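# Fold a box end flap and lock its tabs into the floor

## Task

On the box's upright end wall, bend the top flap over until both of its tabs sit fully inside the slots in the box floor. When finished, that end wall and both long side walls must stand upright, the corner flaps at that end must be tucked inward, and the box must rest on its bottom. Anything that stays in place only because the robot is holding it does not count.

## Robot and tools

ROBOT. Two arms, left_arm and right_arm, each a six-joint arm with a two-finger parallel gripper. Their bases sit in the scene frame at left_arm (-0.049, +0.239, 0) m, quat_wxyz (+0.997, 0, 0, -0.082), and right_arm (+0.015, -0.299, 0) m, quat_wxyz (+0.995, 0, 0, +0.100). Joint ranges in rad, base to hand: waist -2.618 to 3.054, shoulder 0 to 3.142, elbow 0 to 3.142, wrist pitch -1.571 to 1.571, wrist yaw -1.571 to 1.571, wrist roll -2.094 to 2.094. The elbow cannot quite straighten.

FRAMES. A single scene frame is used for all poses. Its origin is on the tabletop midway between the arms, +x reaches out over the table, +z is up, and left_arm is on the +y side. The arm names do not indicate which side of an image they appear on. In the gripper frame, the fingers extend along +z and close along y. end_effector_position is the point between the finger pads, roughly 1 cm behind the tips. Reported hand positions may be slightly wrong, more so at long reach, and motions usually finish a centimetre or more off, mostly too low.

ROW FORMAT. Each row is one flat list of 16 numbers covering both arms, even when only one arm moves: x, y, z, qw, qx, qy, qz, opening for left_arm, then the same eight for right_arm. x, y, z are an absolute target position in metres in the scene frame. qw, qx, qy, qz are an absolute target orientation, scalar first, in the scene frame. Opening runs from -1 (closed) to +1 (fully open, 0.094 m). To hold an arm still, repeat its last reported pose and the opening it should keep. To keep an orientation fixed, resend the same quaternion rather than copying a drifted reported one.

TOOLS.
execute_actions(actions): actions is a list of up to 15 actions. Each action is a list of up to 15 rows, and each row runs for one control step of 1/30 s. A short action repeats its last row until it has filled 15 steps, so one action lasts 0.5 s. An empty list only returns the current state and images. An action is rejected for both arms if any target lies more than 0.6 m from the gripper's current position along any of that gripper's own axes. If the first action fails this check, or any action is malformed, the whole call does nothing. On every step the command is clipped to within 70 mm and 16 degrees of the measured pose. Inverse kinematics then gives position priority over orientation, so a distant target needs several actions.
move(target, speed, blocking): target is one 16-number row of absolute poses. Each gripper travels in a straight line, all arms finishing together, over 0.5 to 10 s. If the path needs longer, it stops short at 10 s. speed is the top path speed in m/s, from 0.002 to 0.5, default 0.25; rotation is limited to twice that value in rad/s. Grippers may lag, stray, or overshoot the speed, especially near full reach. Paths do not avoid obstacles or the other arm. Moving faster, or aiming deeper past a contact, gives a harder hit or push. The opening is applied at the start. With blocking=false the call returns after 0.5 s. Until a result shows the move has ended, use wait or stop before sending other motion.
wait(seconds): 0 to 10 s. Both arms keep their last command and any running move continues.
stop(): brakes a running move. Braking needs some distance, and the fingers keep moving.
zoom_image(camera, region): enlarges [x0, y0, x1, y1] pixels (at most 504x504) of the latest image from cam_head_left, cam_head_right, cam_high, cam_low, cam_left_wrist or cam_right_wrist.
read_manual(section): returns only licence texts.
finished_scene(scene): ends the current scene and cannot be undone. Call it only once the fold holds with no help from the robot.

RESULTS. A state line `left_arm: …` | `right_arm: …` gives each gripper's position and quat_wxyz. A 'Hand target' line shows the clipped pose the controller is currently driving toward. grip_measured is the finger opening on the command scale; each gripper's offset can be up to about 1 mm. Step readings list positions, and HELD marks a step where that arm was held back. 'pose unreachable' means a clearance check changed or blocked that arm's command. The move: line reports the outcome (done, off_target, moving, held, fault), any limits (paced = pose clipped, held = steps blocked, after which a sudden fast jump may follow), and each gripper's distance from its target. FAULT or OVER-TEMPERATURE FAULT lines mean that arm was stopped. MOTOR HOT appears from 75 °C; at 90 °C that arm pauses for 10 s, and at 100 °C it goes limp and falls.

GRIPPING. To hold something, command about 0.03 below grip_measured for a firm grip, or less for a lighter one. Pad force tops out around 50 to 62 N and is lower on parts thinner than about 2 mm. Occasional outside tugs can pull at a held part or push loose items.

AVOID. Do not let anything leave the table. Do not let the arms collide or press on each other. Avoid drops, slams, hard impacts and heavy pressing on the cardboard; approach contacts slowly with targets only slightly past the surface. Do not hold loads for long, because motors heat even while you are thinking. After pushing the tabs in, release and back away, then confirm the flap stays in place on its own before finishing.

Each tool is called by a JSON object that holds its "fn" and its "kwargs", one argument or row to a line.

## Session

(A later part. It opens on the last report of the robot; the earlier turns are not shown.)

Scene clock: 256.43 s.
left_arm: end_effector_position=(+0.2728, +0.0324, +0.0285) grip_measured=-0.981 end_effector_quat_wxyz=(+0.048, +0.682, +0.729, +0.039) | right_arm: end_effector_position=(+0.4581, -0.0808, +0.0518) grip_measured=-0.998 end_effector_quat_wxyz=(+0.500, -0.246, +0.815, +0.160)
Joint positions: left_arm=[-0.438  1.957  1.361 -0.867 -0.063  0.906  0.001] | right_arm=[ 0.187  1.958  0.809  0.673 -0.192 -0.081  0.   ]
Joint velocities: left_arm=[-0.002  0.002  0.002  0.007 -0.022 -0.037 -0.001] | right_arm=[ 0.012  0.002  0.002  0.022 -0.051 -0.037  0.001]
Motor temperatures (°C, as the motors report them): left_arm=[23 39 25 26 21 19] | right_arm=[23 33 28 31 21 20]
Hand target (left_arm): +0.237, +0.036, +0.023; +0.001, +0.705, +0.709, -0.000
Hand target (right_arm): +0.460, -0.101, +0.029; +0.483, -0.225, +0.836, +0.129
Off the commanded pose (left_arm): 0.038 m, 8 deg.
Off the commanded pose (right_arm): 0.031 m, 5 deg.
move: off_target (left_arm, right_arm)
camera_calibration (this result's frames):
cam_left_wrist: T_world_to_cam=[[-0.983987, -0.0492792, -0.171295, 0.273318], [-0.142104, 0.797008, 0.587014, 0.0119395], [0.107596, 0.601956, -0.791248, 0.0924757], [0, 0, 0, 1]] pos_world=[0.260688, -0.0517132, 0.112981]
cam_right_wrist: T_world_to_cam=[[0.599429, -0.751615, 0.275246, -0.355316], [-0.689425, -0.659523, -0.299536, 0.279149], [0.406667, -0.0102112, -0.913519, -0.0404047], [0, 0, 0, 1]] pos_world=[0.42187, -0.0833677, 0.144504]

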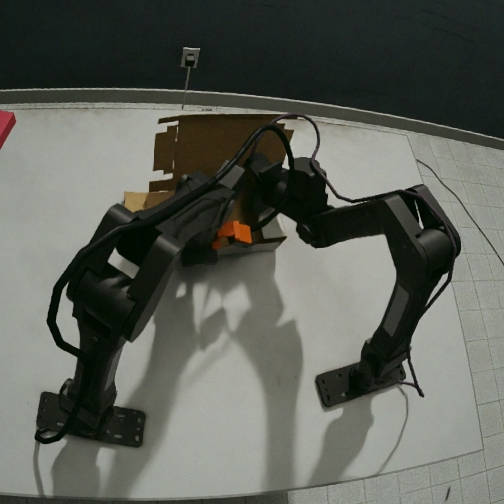

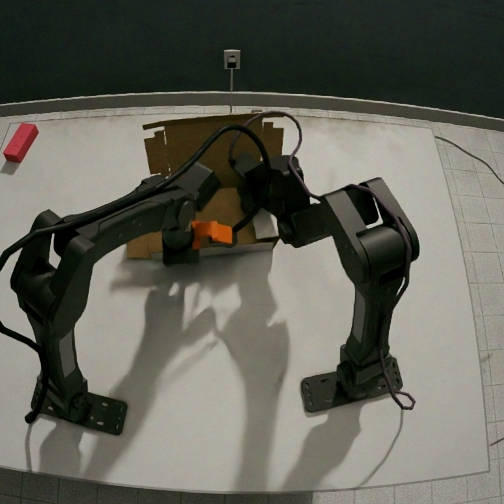

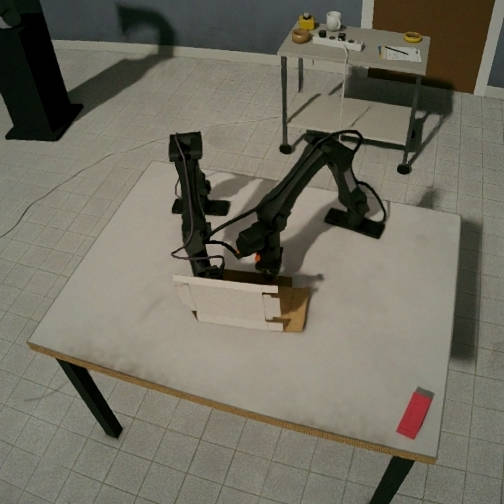

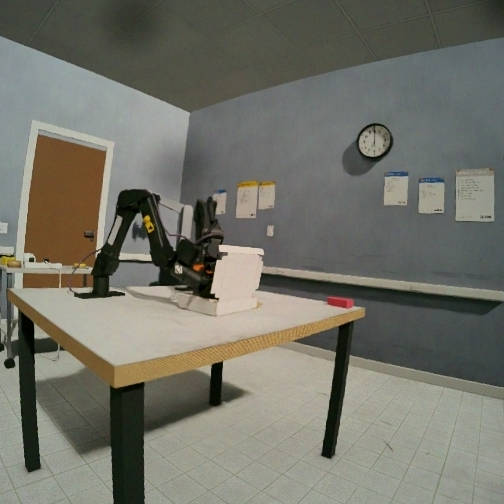

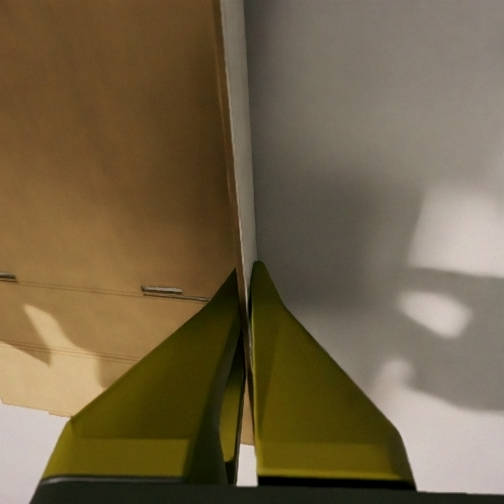

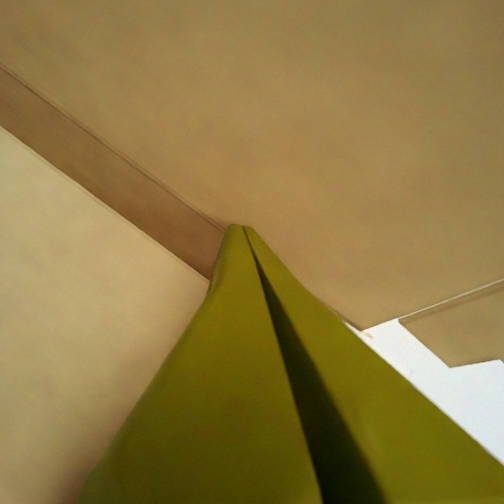

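{"fn": "move", "kwargs": {
  "target": [0.262,0.032,0.026,0,0.707,0.707,0,-1,0.40,-0.15,0.10,0.377,-0.161,0.91,0.067,-1],
  "speed": 0.08
}}

{"fn": "move", "kwargs": {
  "target": [0.24,0.02,0.026,0,0.707,0.707,0,-1,0.36,-0.2,0.12,0.377,-0.161,0.91,0.067,-1],
  "speed": 0.08
}}

{"fn": "move", "kwargs": {
  "target": [0.245,0.02,0.028,0,0.707,0.707,0,0,0.36,-0.2,0.12,0.377,-0.161,0.91,0.067,-1]
}}

{"fn": "move", "kwargs": {
  "target": [0.25,0.02,0.09,0,0.707,0.707,0,0,0.36,-0.2,0.12,0.377,-0.161,0.91,0.067,-1]
}}

{"fn": "move", "kwargs": {
  "target": [0.36,0.01,0.07,0.18,0.684,0.684,0.18,-1,0.36,-0.2,0.12,0.377,-0.161,0.91,0.067,-1]
}}

Scene clock: 268.97 s.
left_arm: end_effector_position=(+0.2642, +0.0281, +0.0300) grip_measured=-0.981 end_effector_quat_wxyz=(+0.017, +0.707, +0.707, +0.011) | right_arm: end_effector_position=(+0.3953, -0.1458, +0.0868) grip_measured=-0.998 end_effector_quat_wxyz=(+0.367, -0.169, +0.912, +0.068)
Joint positions: left_arm=[-0.438  1.998  1.432 -0.967 -0.016  0.969  0.001] | right_arm=[ 0.188  1.549  0.83  -0.088  0.014  0.015  0.   ]
Joint velocities: left_arm=[-0.002  0.002  0.007  0.037  0.007 -0.037  0.   ] | right_arm=[-0.007  0.017 -0.017 -0.022 -0.051 -0.051  0.   ]
Motor temperatures (°C, as the motors report them): left_arm=[23 39 25 26 21 19] | right_arm=[23 33 27 31 21 20]
Hand target (left_arm): +0.262, +0.032, +0.027; +0.002, +0.707, +0.708, -0.001
Hand target (right_arm): +0.400, -0.149, +0.101; +0.378, -0.160, +0.910, +0.067
Off the commanded pose (left_arm): 0.006 m, 2 deg.
Off the commanded pose (right_arm): 0.015 m, 2 deg.
move: off_target (right_arm)
camera_calibration (this result's frames):
cam_left_wrist: T_world_to_cam=[[-0.995897, 0.0174272, -0.0888044, 0.26364], [-0.0394266, 0.799713, 0.599086, -0.0142711], [0.0814584, 0.600129, -0.795744, 0.104192], [0, 0, 0, 1]] pos_world=[0.253508, -0.0557103, 0.114872]
cam_right_wrist: T_world_to_cam=[[0.498345, -0.830702, 0.248166, -0.345392], [-0.861449, -0.506725, 0.0336911, 0.264903], [0.0977645, -0.230572, -0.968132, 0.111206], [0, 0, 0, 1]] pos_world=[0.389453, -0.127044, 0.184451]

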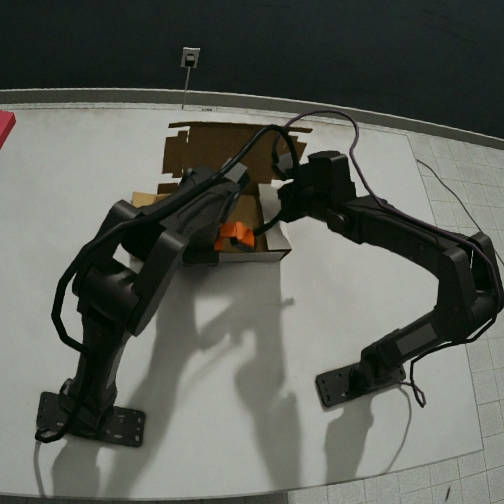

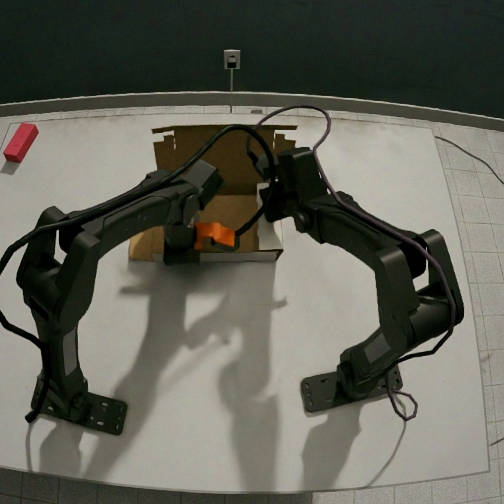

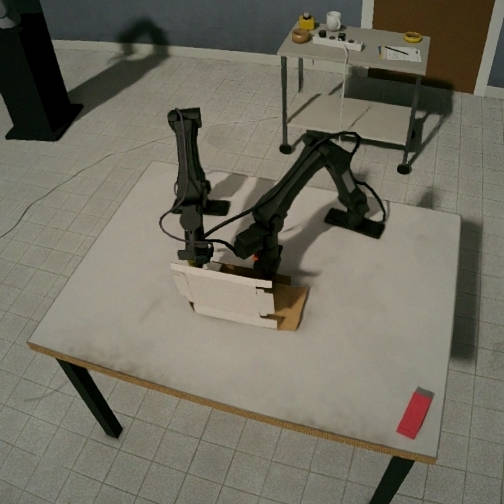

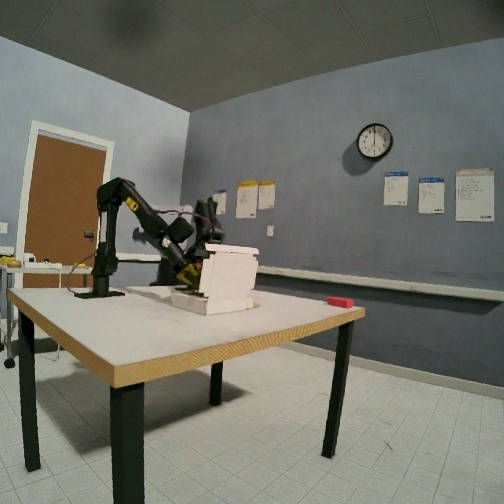

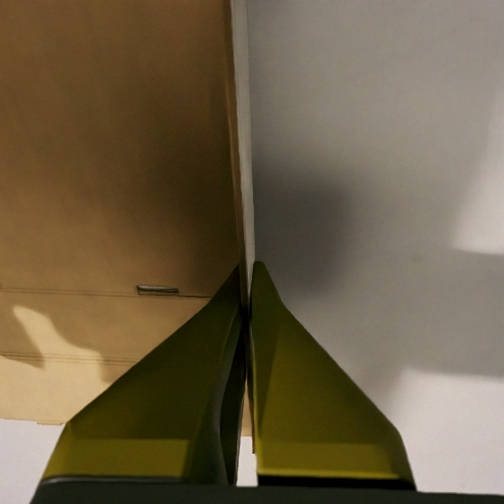

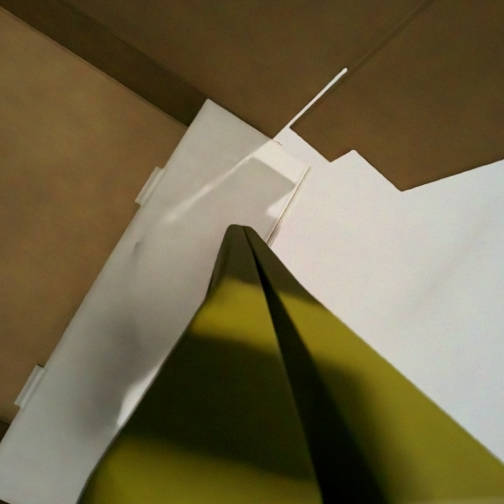

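Scene clock: 270.40 s.
left_arm: end_effector_position=(+0.2544, +0.0190, +0.0294) grip_measured=-0.981 end_effector_quat_wxyz=(+0.016, +0.705, +0.709, +0.010) | right_arm: end_effector_position=(+0.3659, -0.1967, +0.1213) grip_measured=-0.998 end_effector_quat_wxyz=(+0.382, -0.159, +0.908, +0.066)
Joint positions: left_arm=[-0.472  1.991  1.42  -0.964 -0.016  0.93   0.001] | right_arm=[ 0.048  1.296  0.745 -0.226 -0.069 -0.07   0.   ]
Joint velocities: left_arm=[-0.002  0.002 -0.002  0.037 -0.037 -0.037 -0.   ] | right_arm=[ 0.002  0.002  0.002  0.037  0.022 -0.066  0.   ]
Motor temperatures (°C, as the motors report them): left_arm=[23 39 25 26 21 19] | right_arm=[23 33 27 31 21 20]
Hand target (left_arm): +0.240, +0.021, +0.026; -0.001, +0.707, +0.707, +0.000
Hand target (right_arm): +0.360, -0.199, +0.121; +0.377, -0.160, +0.910, +0.068
Off the commanded pose (left_arm): 0.015 m, 2 deg.
Off the commanded pose (right_arm): 0.007 m, 1 deg.
move: off_target (left_arm)
camera_calibration (this result's frames):
cam_left_wrist: T_world_to_cam=[[-0.996212, 0.0129194, -0.0859882, 0.254081], [-0.0413694, 0.799388, 0.599389, -0.00658553], [0.0764817, 0.600676, -0.795826, 0.111242], [0, 0, 0, 1]] pos_world=[0.244338, -0.0648385, 0.114324]
cam_right_wrist: T_world_to_cam=[[0.473564, -0.843202, 0.254456, -0.375774], [-0.872294, -0.488972, 0.00308455, 0.223758], [0.121821, -0.223421, -0.967079, 0.128178], [0, 0, 0, 1]] pos_world=[0.357521, -0.178805, 0.218886]

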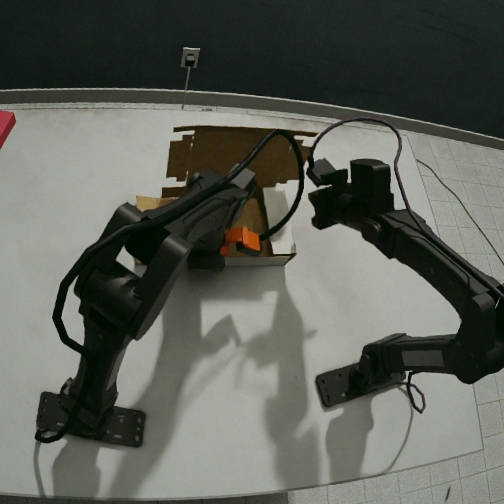

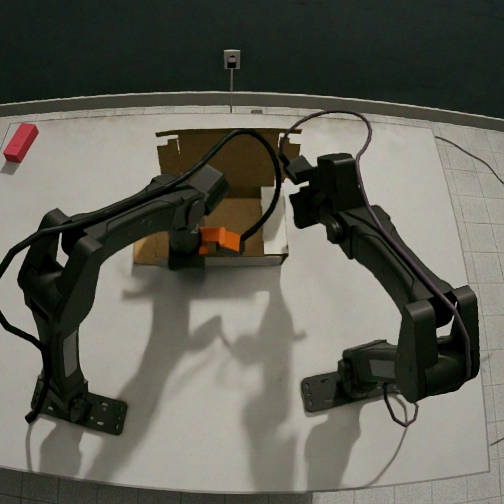

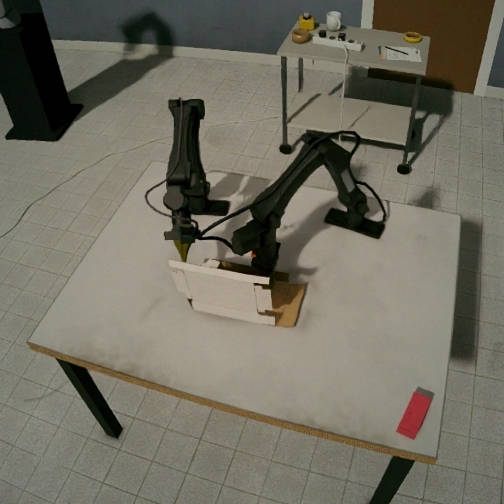

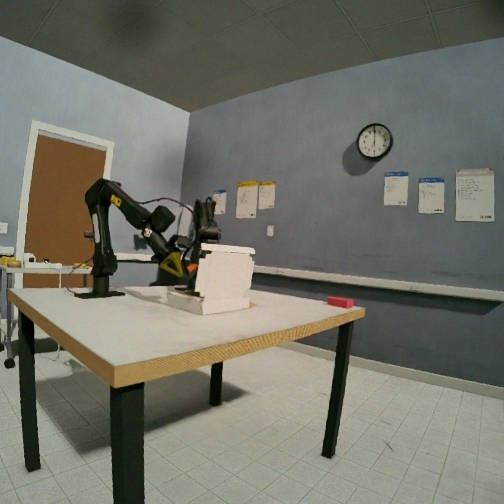

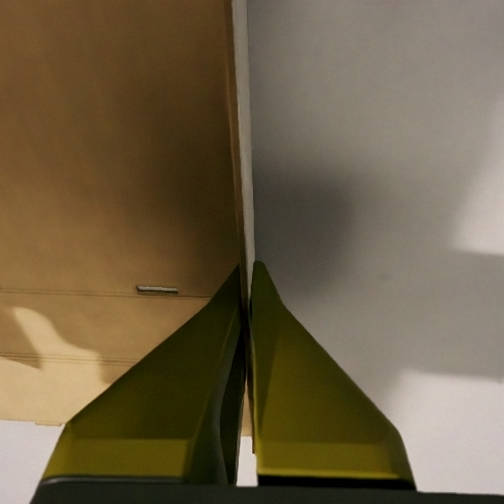

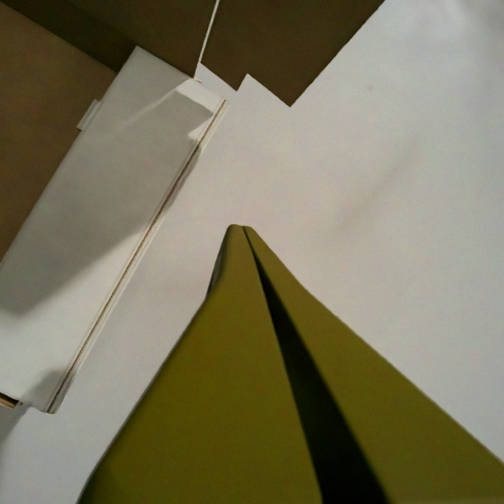

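Scene clock: 271.10 s.
left_arm: end_effector_position=(+0.2510, +0.0209, +0.0293) grip_measured=-0.002 end_effector_quat_wxyz=(+0.009, +0.706, +0.709, +0.008) | right_arm: end_effector_position=(+0.3659, -0.1967, +0.1213) grip_measured=-0.998 end_effector_quat_wxyz=(+0.382, -0.160, +0.908, +0.066)
Joint positions: left_arm=[-0.472  1.991  1.42  -0.98  -0.013  0.93   0.047] | right_arm=[ 0.048  1.296  0.745 -0.226 -0.07  -0.073  0.   ]
Joint velocities: left_arm=[ 0.002 -0.007 -0.012 -0.095  0.007 -0.066 -0.001] | right_arm=[-0.007 -0.007 -0.012  0.022  0.037  0.022  0.   ]
Motor temperatures (°C, as the motors report them): left_arm=[23 39 25 26 21 19] | right_arm=[23 33 28 31 21 20]
Hand target (left_arm): +0.245, +0.020, +0.028; +0.000, +0.707, +0.707, -0.000
Hand target (right_arm): +0.360, -0.200, +0.120; +0.377, -0.161, +0.910, +0.067
Off the commanded pose (left_arm): 0.006 m, 1 deg.
Off the commanded pose (right_arm): 0.007 m, 1 deg.
move: done
camera_calibration (this result's frames):
cam_left_wrist: T_world_to_cam=[[-0.997329, 0.0135568, -0.0717757, 0.250502], [-0.0327773, 0.795081, 0.605616, -0.0104499], [0.0652778, 0.606351, -0.792513, 0.112852], [0, 0, 0, 1]] pos_world=[0.242123, -0.0635155, 0.113745]
cam_right_wrist: T_world_to_cam=[[0.475622, -0.841409, 0.256543, -0.376365], [-0.870986, -0.491297, 0.00342305, 0.222795], [0.123159, -0.225073, -0.966527, 0.127317], [0, 0, 0, 1]] pos_world=[0.357378, -0.178563, 0.218846]

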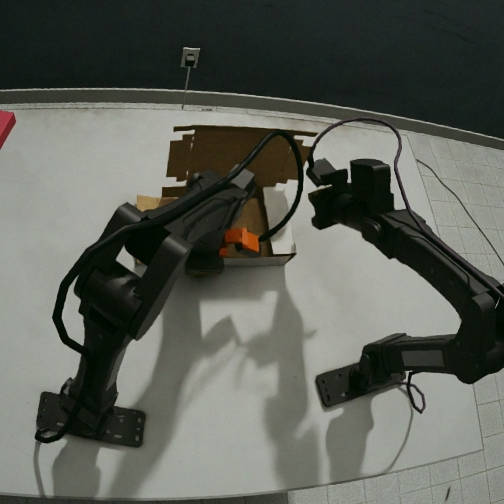

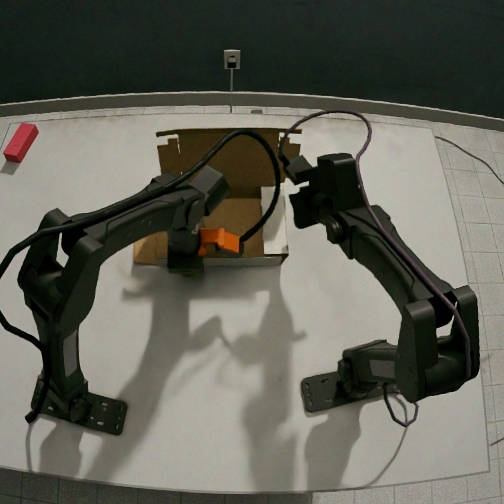

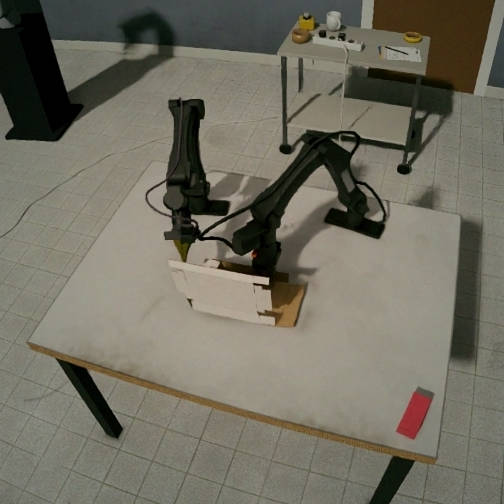

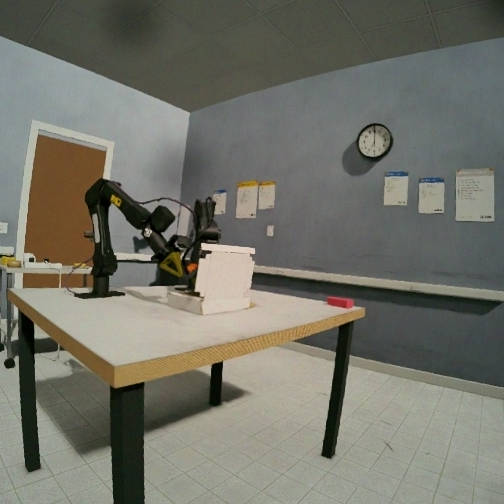

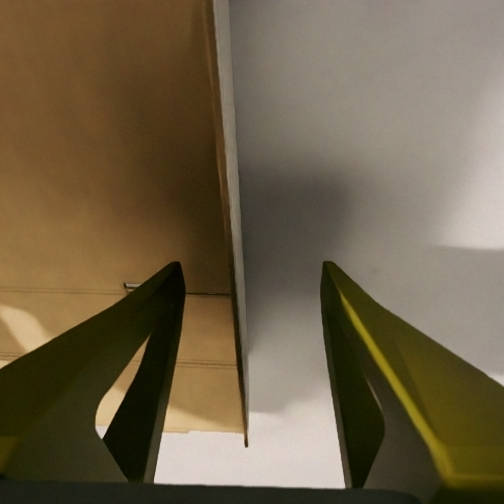

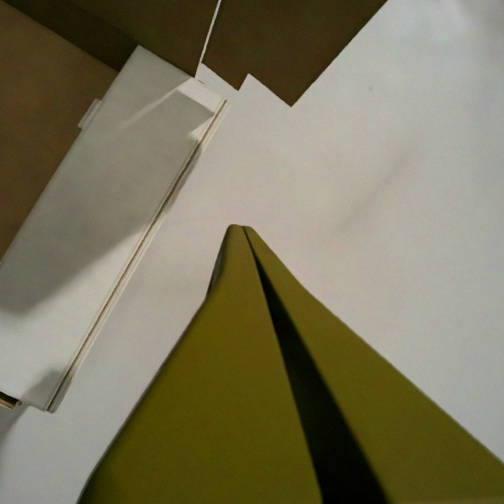

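Scene clock: 272.17 s.
left_arm: end_effector_position=(+0.2508, +0.0210, +0.0863) grip_measured=-0.002 end_effector_quat_wxyz=(+0.000, +0.706, +0.709, +0.006) | right_arm: end_effector_position=(+0.3659, -0.1966, +0.1213) grip_measured=-0.998 end_effector_quat_wxyz=(+0.382, -0.161, +0.908, +0.066)
Joint positions: left_arm=[-0.472  1.958  1.606 -1.216 -0.013  0.93   0.047] | right_arm=[ 0.048  1.296  0.745 -0.226 -0.07  -0.073  0.   ]
Joint velocities: left_arm=[-0.007 -0.012 -0.022  0.007  0.022 -0.022 -0.001] | right_arm=[-0.012  0.007  0.007 -0.022  0.022  0.066 -0.   ]
Motor temperatures (°C, as the motors report them): left_arm=[23 39 25 26 21 19] | right_arm=[23 33 28 31 21 20]
Hand target (left_arm): +0.250, +0.020, +0.090; +0.001, +0.707, +0.707, -0.000
Hand target (right_arm): +0.360, -0.200, +0.120; +0.377, -0.161, +0.910, +0.067
Off the commanded pose (left_arm): 0.004 m, 1 deg.
Off the commanded pose (right_arm): 0.007 m, 1 deg.
move: done
camera_calibration (this result's frames):
cam_left_wrist: T_world_to_cam=[[-0.998236, 0.0142016, -0.0576391, 0.253441], [-0.0242192, 0.789046, 0.613857, -0.04775], [0.0541977, 0.614171, -0.78731, 0.160217], [0, 0, 0, 1]] pos_world=[0.243154, -0.0643227, 0.17006]
cam_right_wrist: T_world_to_cam=[[0.475867, -0.841346, 0.256294, -0.376349], [-0.870852, -0.491534, 0.00335264, 0.222722], [0.123156, -0.224789, -0.966593, 0.127402], [0, 0, 0, 1]] pos_world=[0.35736, -0.178525, 0.218855]

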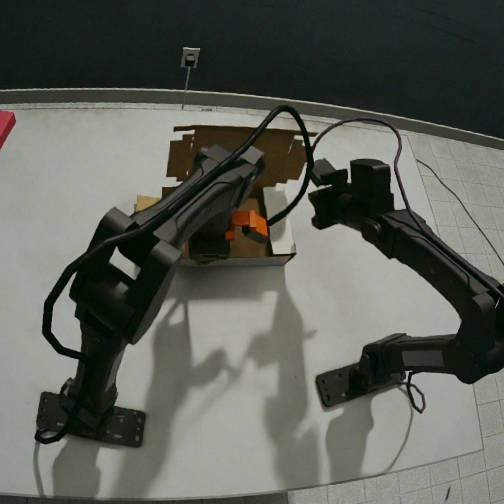

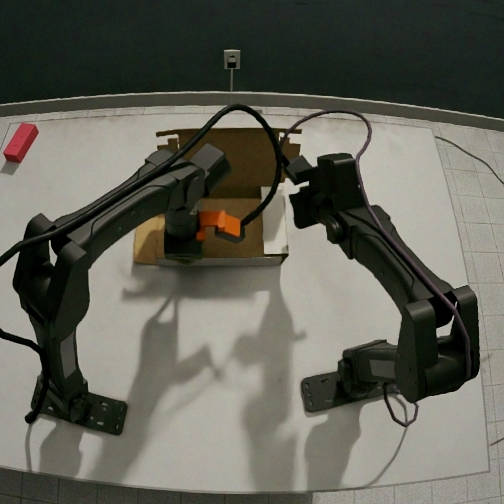

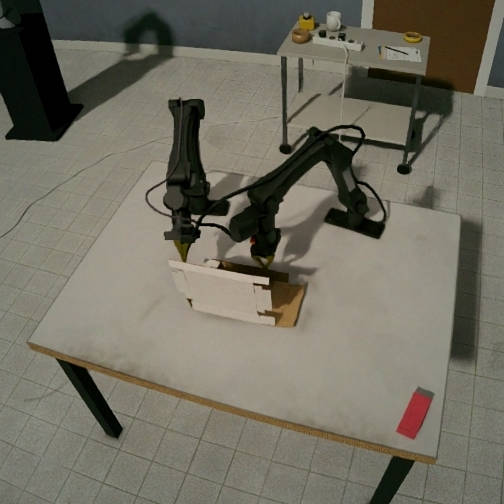

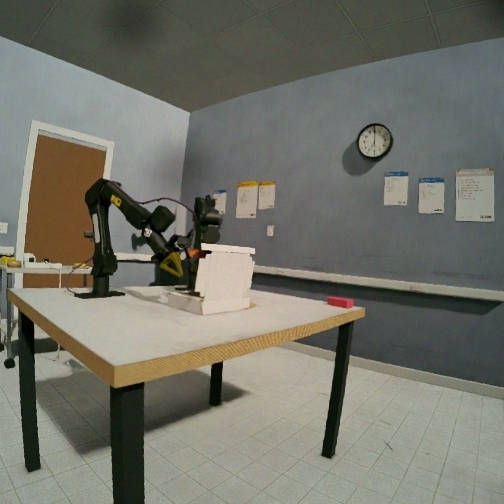

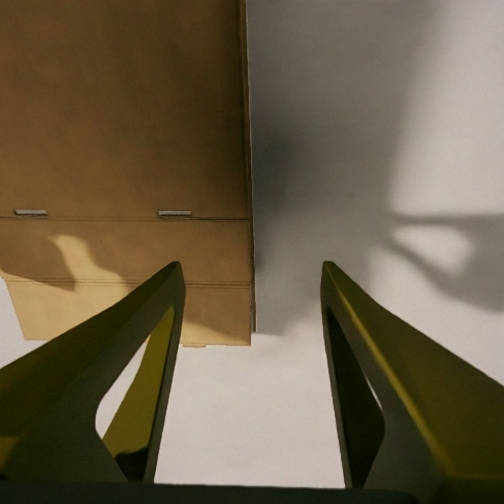

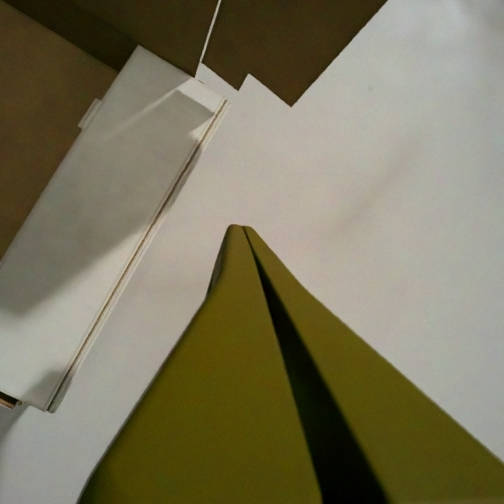

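Scene clock: 273.87 s.
left_arm: end_effector_position=(+0.3618, -0.0002, +0.0791) grip_measured=-0.997 end_effector_quat_wxyz=(+0.193, +0.684, +0.680, +0.180) | right_arm: end_effector_position=(+0.3659, -0.1966, +0.1213) grip_measured=-0.998 end_effector_quat_wxyz=(+0.382, -0.161, +0.908, +0.066)
Joint positions: left_arm=[-0.472  1.973  1.468 -0.611 -0.291  1.009  0.   ] | right_arm=[ 0.048  1.296  0.745 -0.226 -0.07  -0.073  0.   ]
Joint velocities: left_arm=[-0.007 -0.002  0.017  0.051 -0.007  0.051  0.001] | right_arm=[ 0.002 -0.002 -0.012  0.066 -0.081  0.037  0.001]
Motor temperatures (°C, as the motors report them): left_arm=[23 39 25 26 21 19] | right_arm=[23 33 28 30 21 20]
Hand target (left_arm): +0.360, +0.008, +0.068; +0.178, +0.685, +0.682, +0.183
Hand target (right_arm): +0.360, -0.200, +0.120; +0.377, -0.161, +0.910, +0.067
Off the commanded pose (left_arm): 0.014 m, 2 deg.
Off the commanded pose (right_arm): 0.007 m, 1 deg.
move: off_target (left_arm)
camera_calibration (this result's frames):
cam_left_wrist: T_world_to_cam=[[-0.834464, 0.0181142, -0.550764, 0.343913], [-0.313761, 0.806015, 0.50189, 0.0897041], [0.453015, 0.591617, -0.666908, 0.00770072], [0, 0, 0, 1]] pos_world=[0.31164, -0.0830884, 0.149529]
cam_right_wrist: T_world_to_cam=[[0.475867, -0.841346, 0.256294, -0.376349], [-0.870852, -0.491534, 0.00335264, 0.222722], [0.123156, -0.224789, -0.966593, 0.127402], [0, 0, 0, 1]] pos_world=[0.35736, -0.178525, 0.218855]

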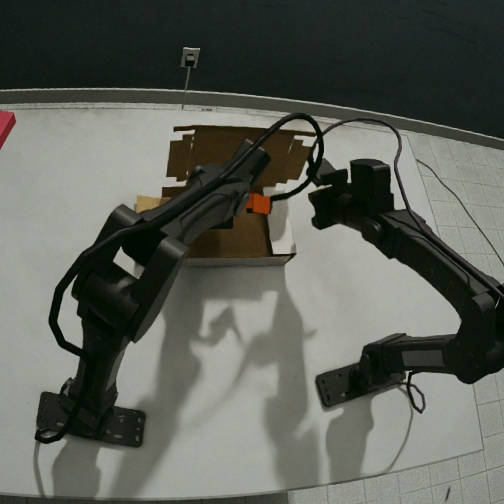

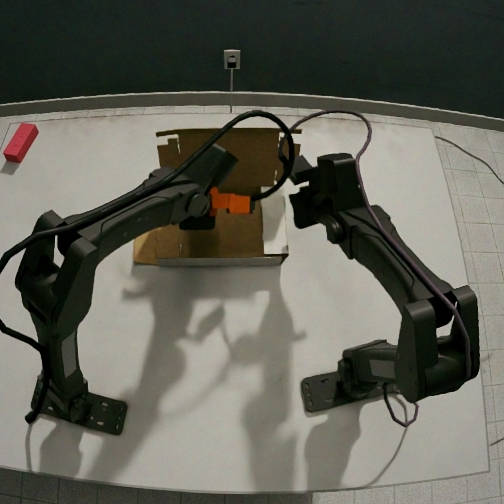

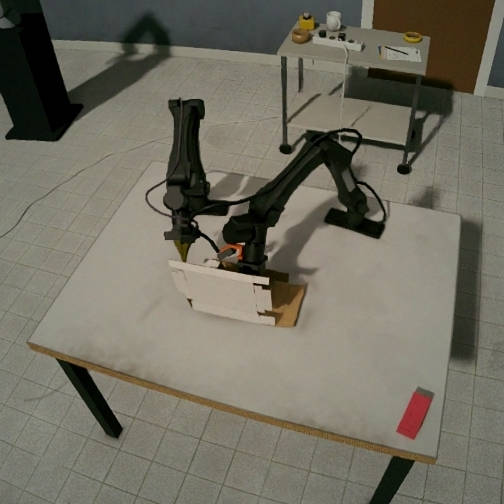

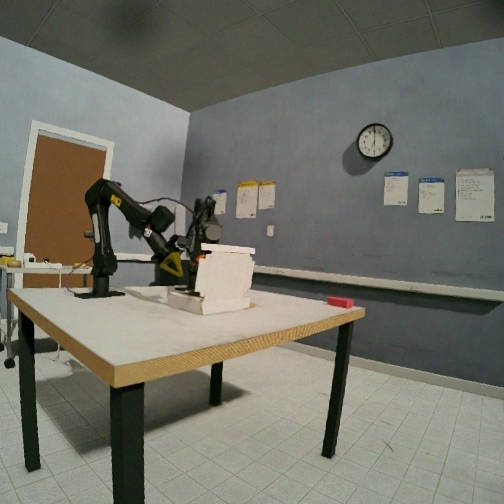

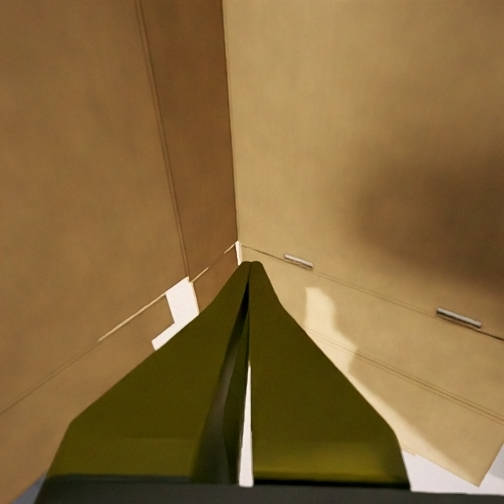

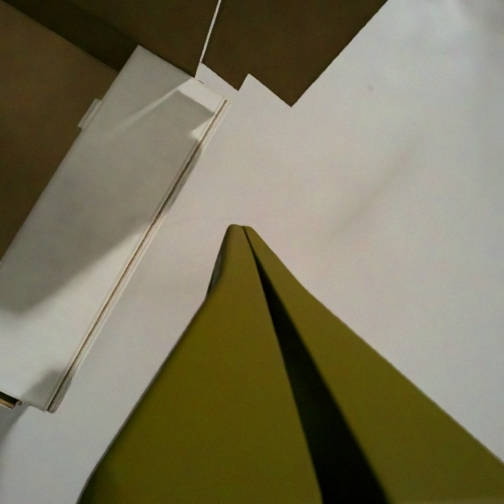

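{"fn": "move", "kwargs": {
  "target": [0.392,0.01,0.0,0.18,0.684,0.684,0.18,-1,0.33,-0.17,0.10,0.224,-0.483,0.837,0.13,-1],
  "speed": 0.07
}}

{"fn": "move", "kwargs": {
  "target": [0.396,0.01,-0.005,0.09,0.701,0.701,0.09,-1,0.33,-0.14,0.07,0.224,-0.483,0.837,0.13,-1],
  "speed": 0.05
}}

Scene clock: 282.87 s.
left_arm: end_effector_position=(+0.3959, +0.0017, +0.0150) grip_measured=-0.997 end_effector_quat_wxyz=(+0.197, +0.680, +0.681, +0.186) | right_arm: end_effector_position=(+0.3295, -0.1717, +0.0971) grip_measured=-0.998 end_effector_quat_wxyz=(+0.226, -0.479, +0.840, +0.120)
Joint positions: left_arm=[-0.425  2.149  1.457 -0.402 -0.281  1.049  0.   ] | right_arm=[-0.008  1.508  1.009 -0.701 -0.369 -0.776  0.   ]
Joint velocities: left_arm=[-0.002 -0.007  0.007  0.037  0.037  0.051 -0.   ] | right_arm=[ 0.007 -0.017 -0.002  0.007 -0.051 -0.081 -0.001]
Motor temperatures (°C, as the motors report them): left_arm=[23 39 25 27 21 19] | right_arm=[23 32 28 30 21 20]
Hand target (left_arm): +0.392, +0.009, +0.001; +0.180, +0.684, +0.684, +0.179
Hand target (right_arm): +0.330, -0.170, +0.101; +0.224, -0.482, +0.838, +0.129
Off the commanded pose (left_arm): 0.018 m, 2 deg.
Off the commanded pose (right_arm): 0.003 m, 1 deg.
move: off_target (left_arm)
camera_calibration (this result's frames):
cam_left_wrist: T_world_to_cam=[[-0.827364, 0.0114986, -0.561548, 0.334407], [-0.326831, 0.803237, 0.497988, 0.136236], [0.456782, 0.595549, -0.660811, -0.0532382], [0, 0, 0, 1]] pos_world=[0.345521, -0.0815687, 0.0847615]
cam_right_wrist: T_world_to_cam=[[0.931409, -0.295278, 0.21281, -0.383979], [-0.347193, -0.896267, 0.275975, -0.0651437], [0.109245, -0.330932, -0.93731, 0.0976162], [0, 0, 0, 1]] pos_world=[0.32436, -0.139463, 0.191189]

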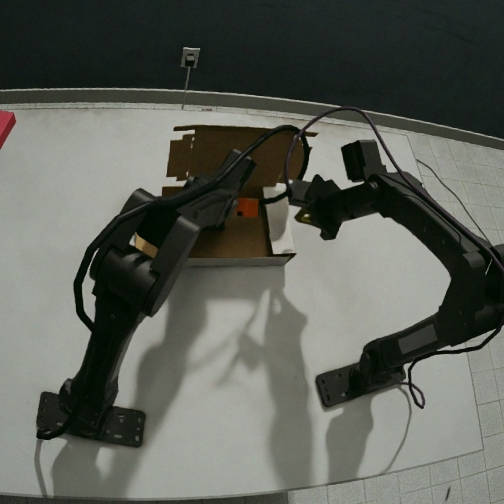

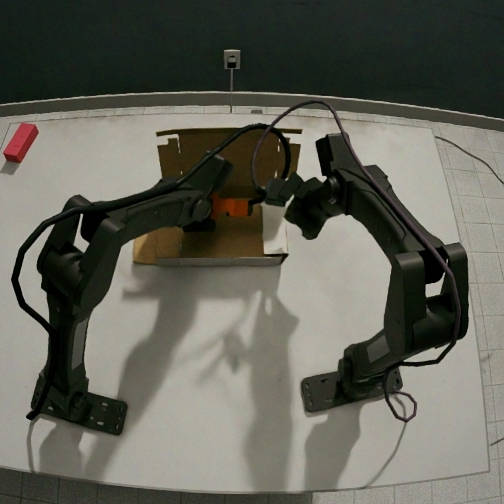

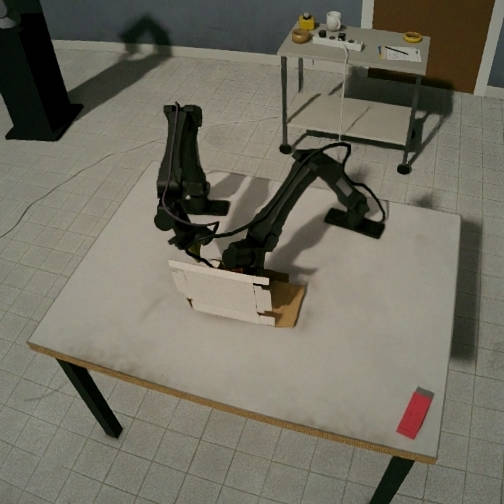

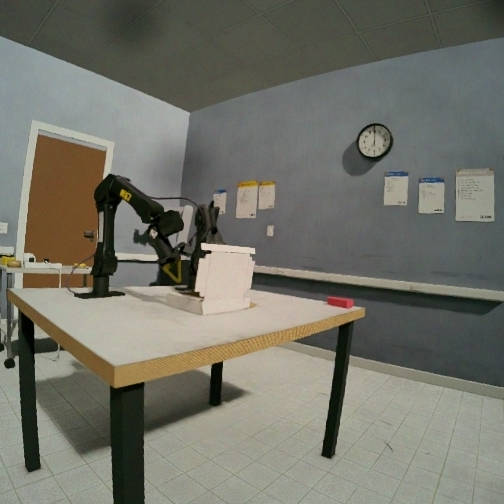

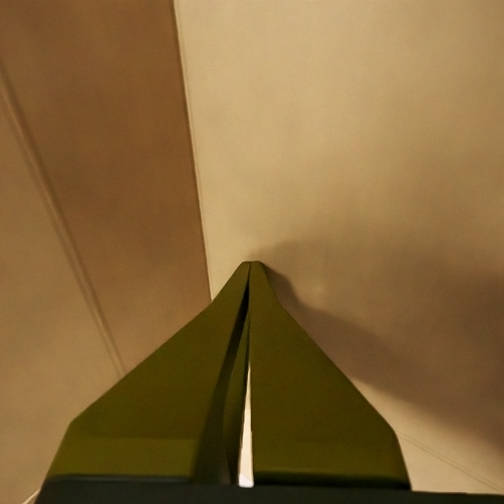

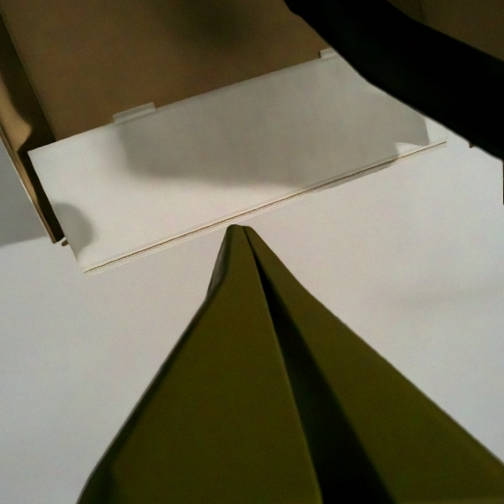

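Scene clock: 286.03 s.
left_arm: end_effector_position=(+0.4036, +0.0005, +0.0152) grip_measured=-0.997 end_effector_quat_wxyz=(+0.126, +0.697, +0.698, +0.104) | right_arm: end_effector_position=(+0.3313, -0.1428, +0.0751) grip_measured=-0.998 end_effector_quat_wxyz=(+0.227, -0.483, +0.836, +0.127)
Joint positions: left_arm=[-0.37   2.296  1.795 -0.772 -0.137  1.056  0.   ] | right_arm=[ 0.083  1.565  0.966 -0.57  -0.35  -0.695  0.   ]
Joint velocities: left_arm=[ 0.002  0.007 -0.002 -0.066 -0.095 -0.066 -0.002] | right_arm=[-0.002  0.002  0.002  0.051  0.066 -0.007 -0.   ]
Motor temperatures (°C, as the motors report them): left_arm=[23 39 25 27 21 19] | right_arm=[23 32 28 30 21 20]
Hand target (left_arm): +0.395, +0.010, -0.003; +0.093, +0.701, +0.702, +0.088
Hand target (right_arm): +0.330, -0.140, +0.070; +0.223, -0.483, +0.837, +0.129
Off the commanded pose (left_arm): 0.024 m, 4 deg.
Off the commanded pose (right_arm): 0.006 m, 1 deg.
move: off_target (left_arm)
camera_calibration (this result's frames):
cam_left_wrist: T_world_to_cam=[[-0.930585, 0.00992618, -0.365942, 0.379558], [-0.205921, 0.812294, 0.545688, 0.0900997], [0.302669, 0.583164, -0.753864, 0.00775665], [0, 0, 0, 1]] pos_world=[0.369416, -0.0814784, 0.0955771]
cam_right_wrist: T_world_to_cam=[[0.935454, -0.285066, 0.208959, -0.372099], [-0.334965, -0.903693, 0.266717, -0.0369568], [0.112803, -0.319495, -0.94085, 0.0870413], [0, 0, 0, 1]] pos_world=[0.325884, -0.111661, 0.169503]

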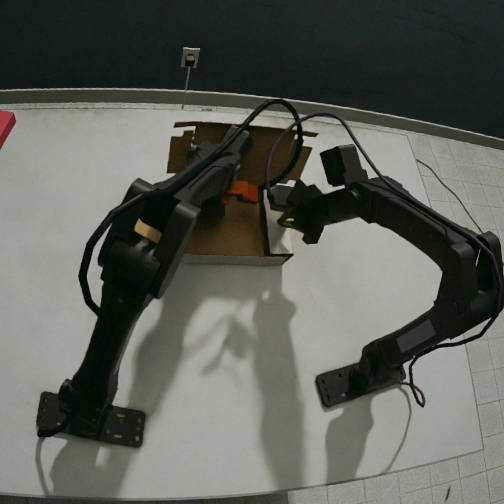

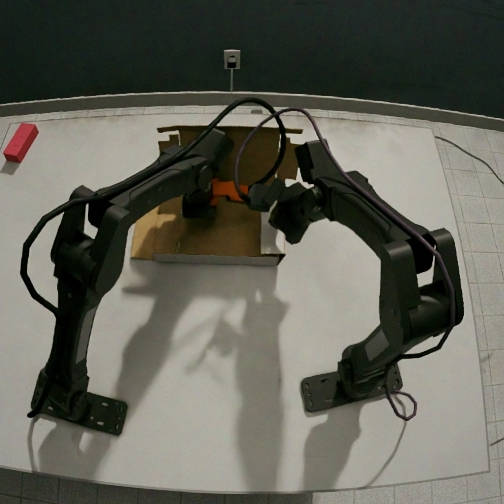

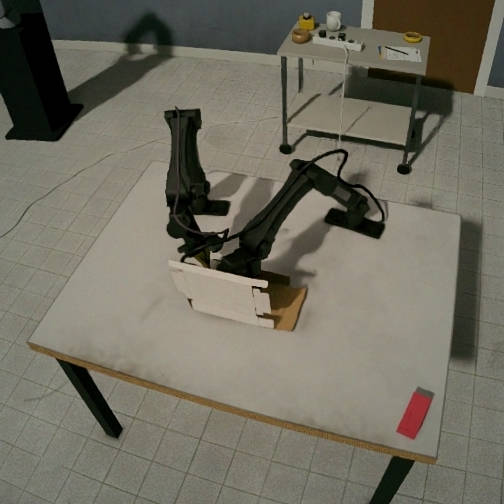

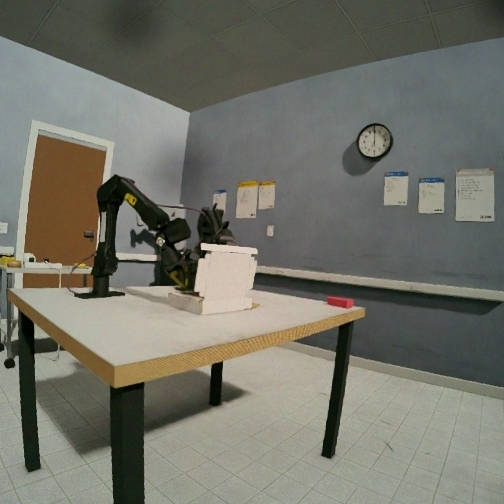

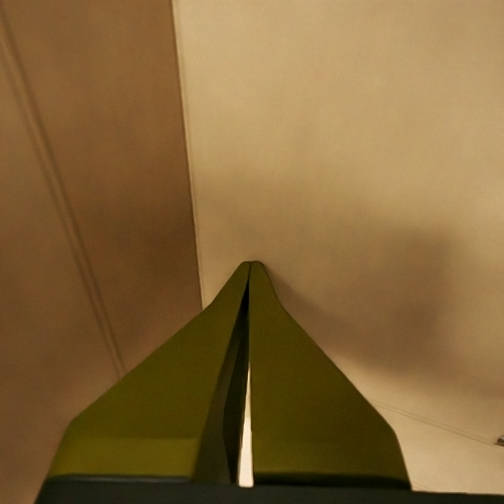

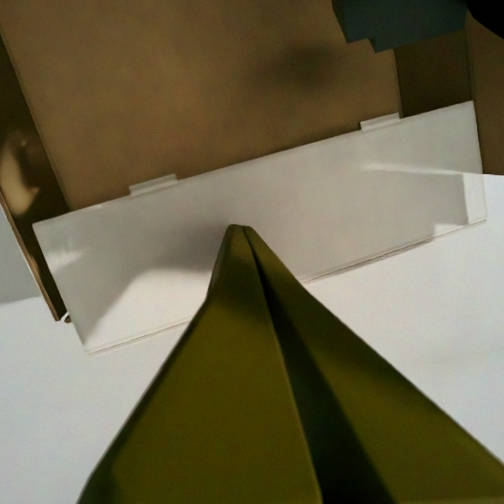

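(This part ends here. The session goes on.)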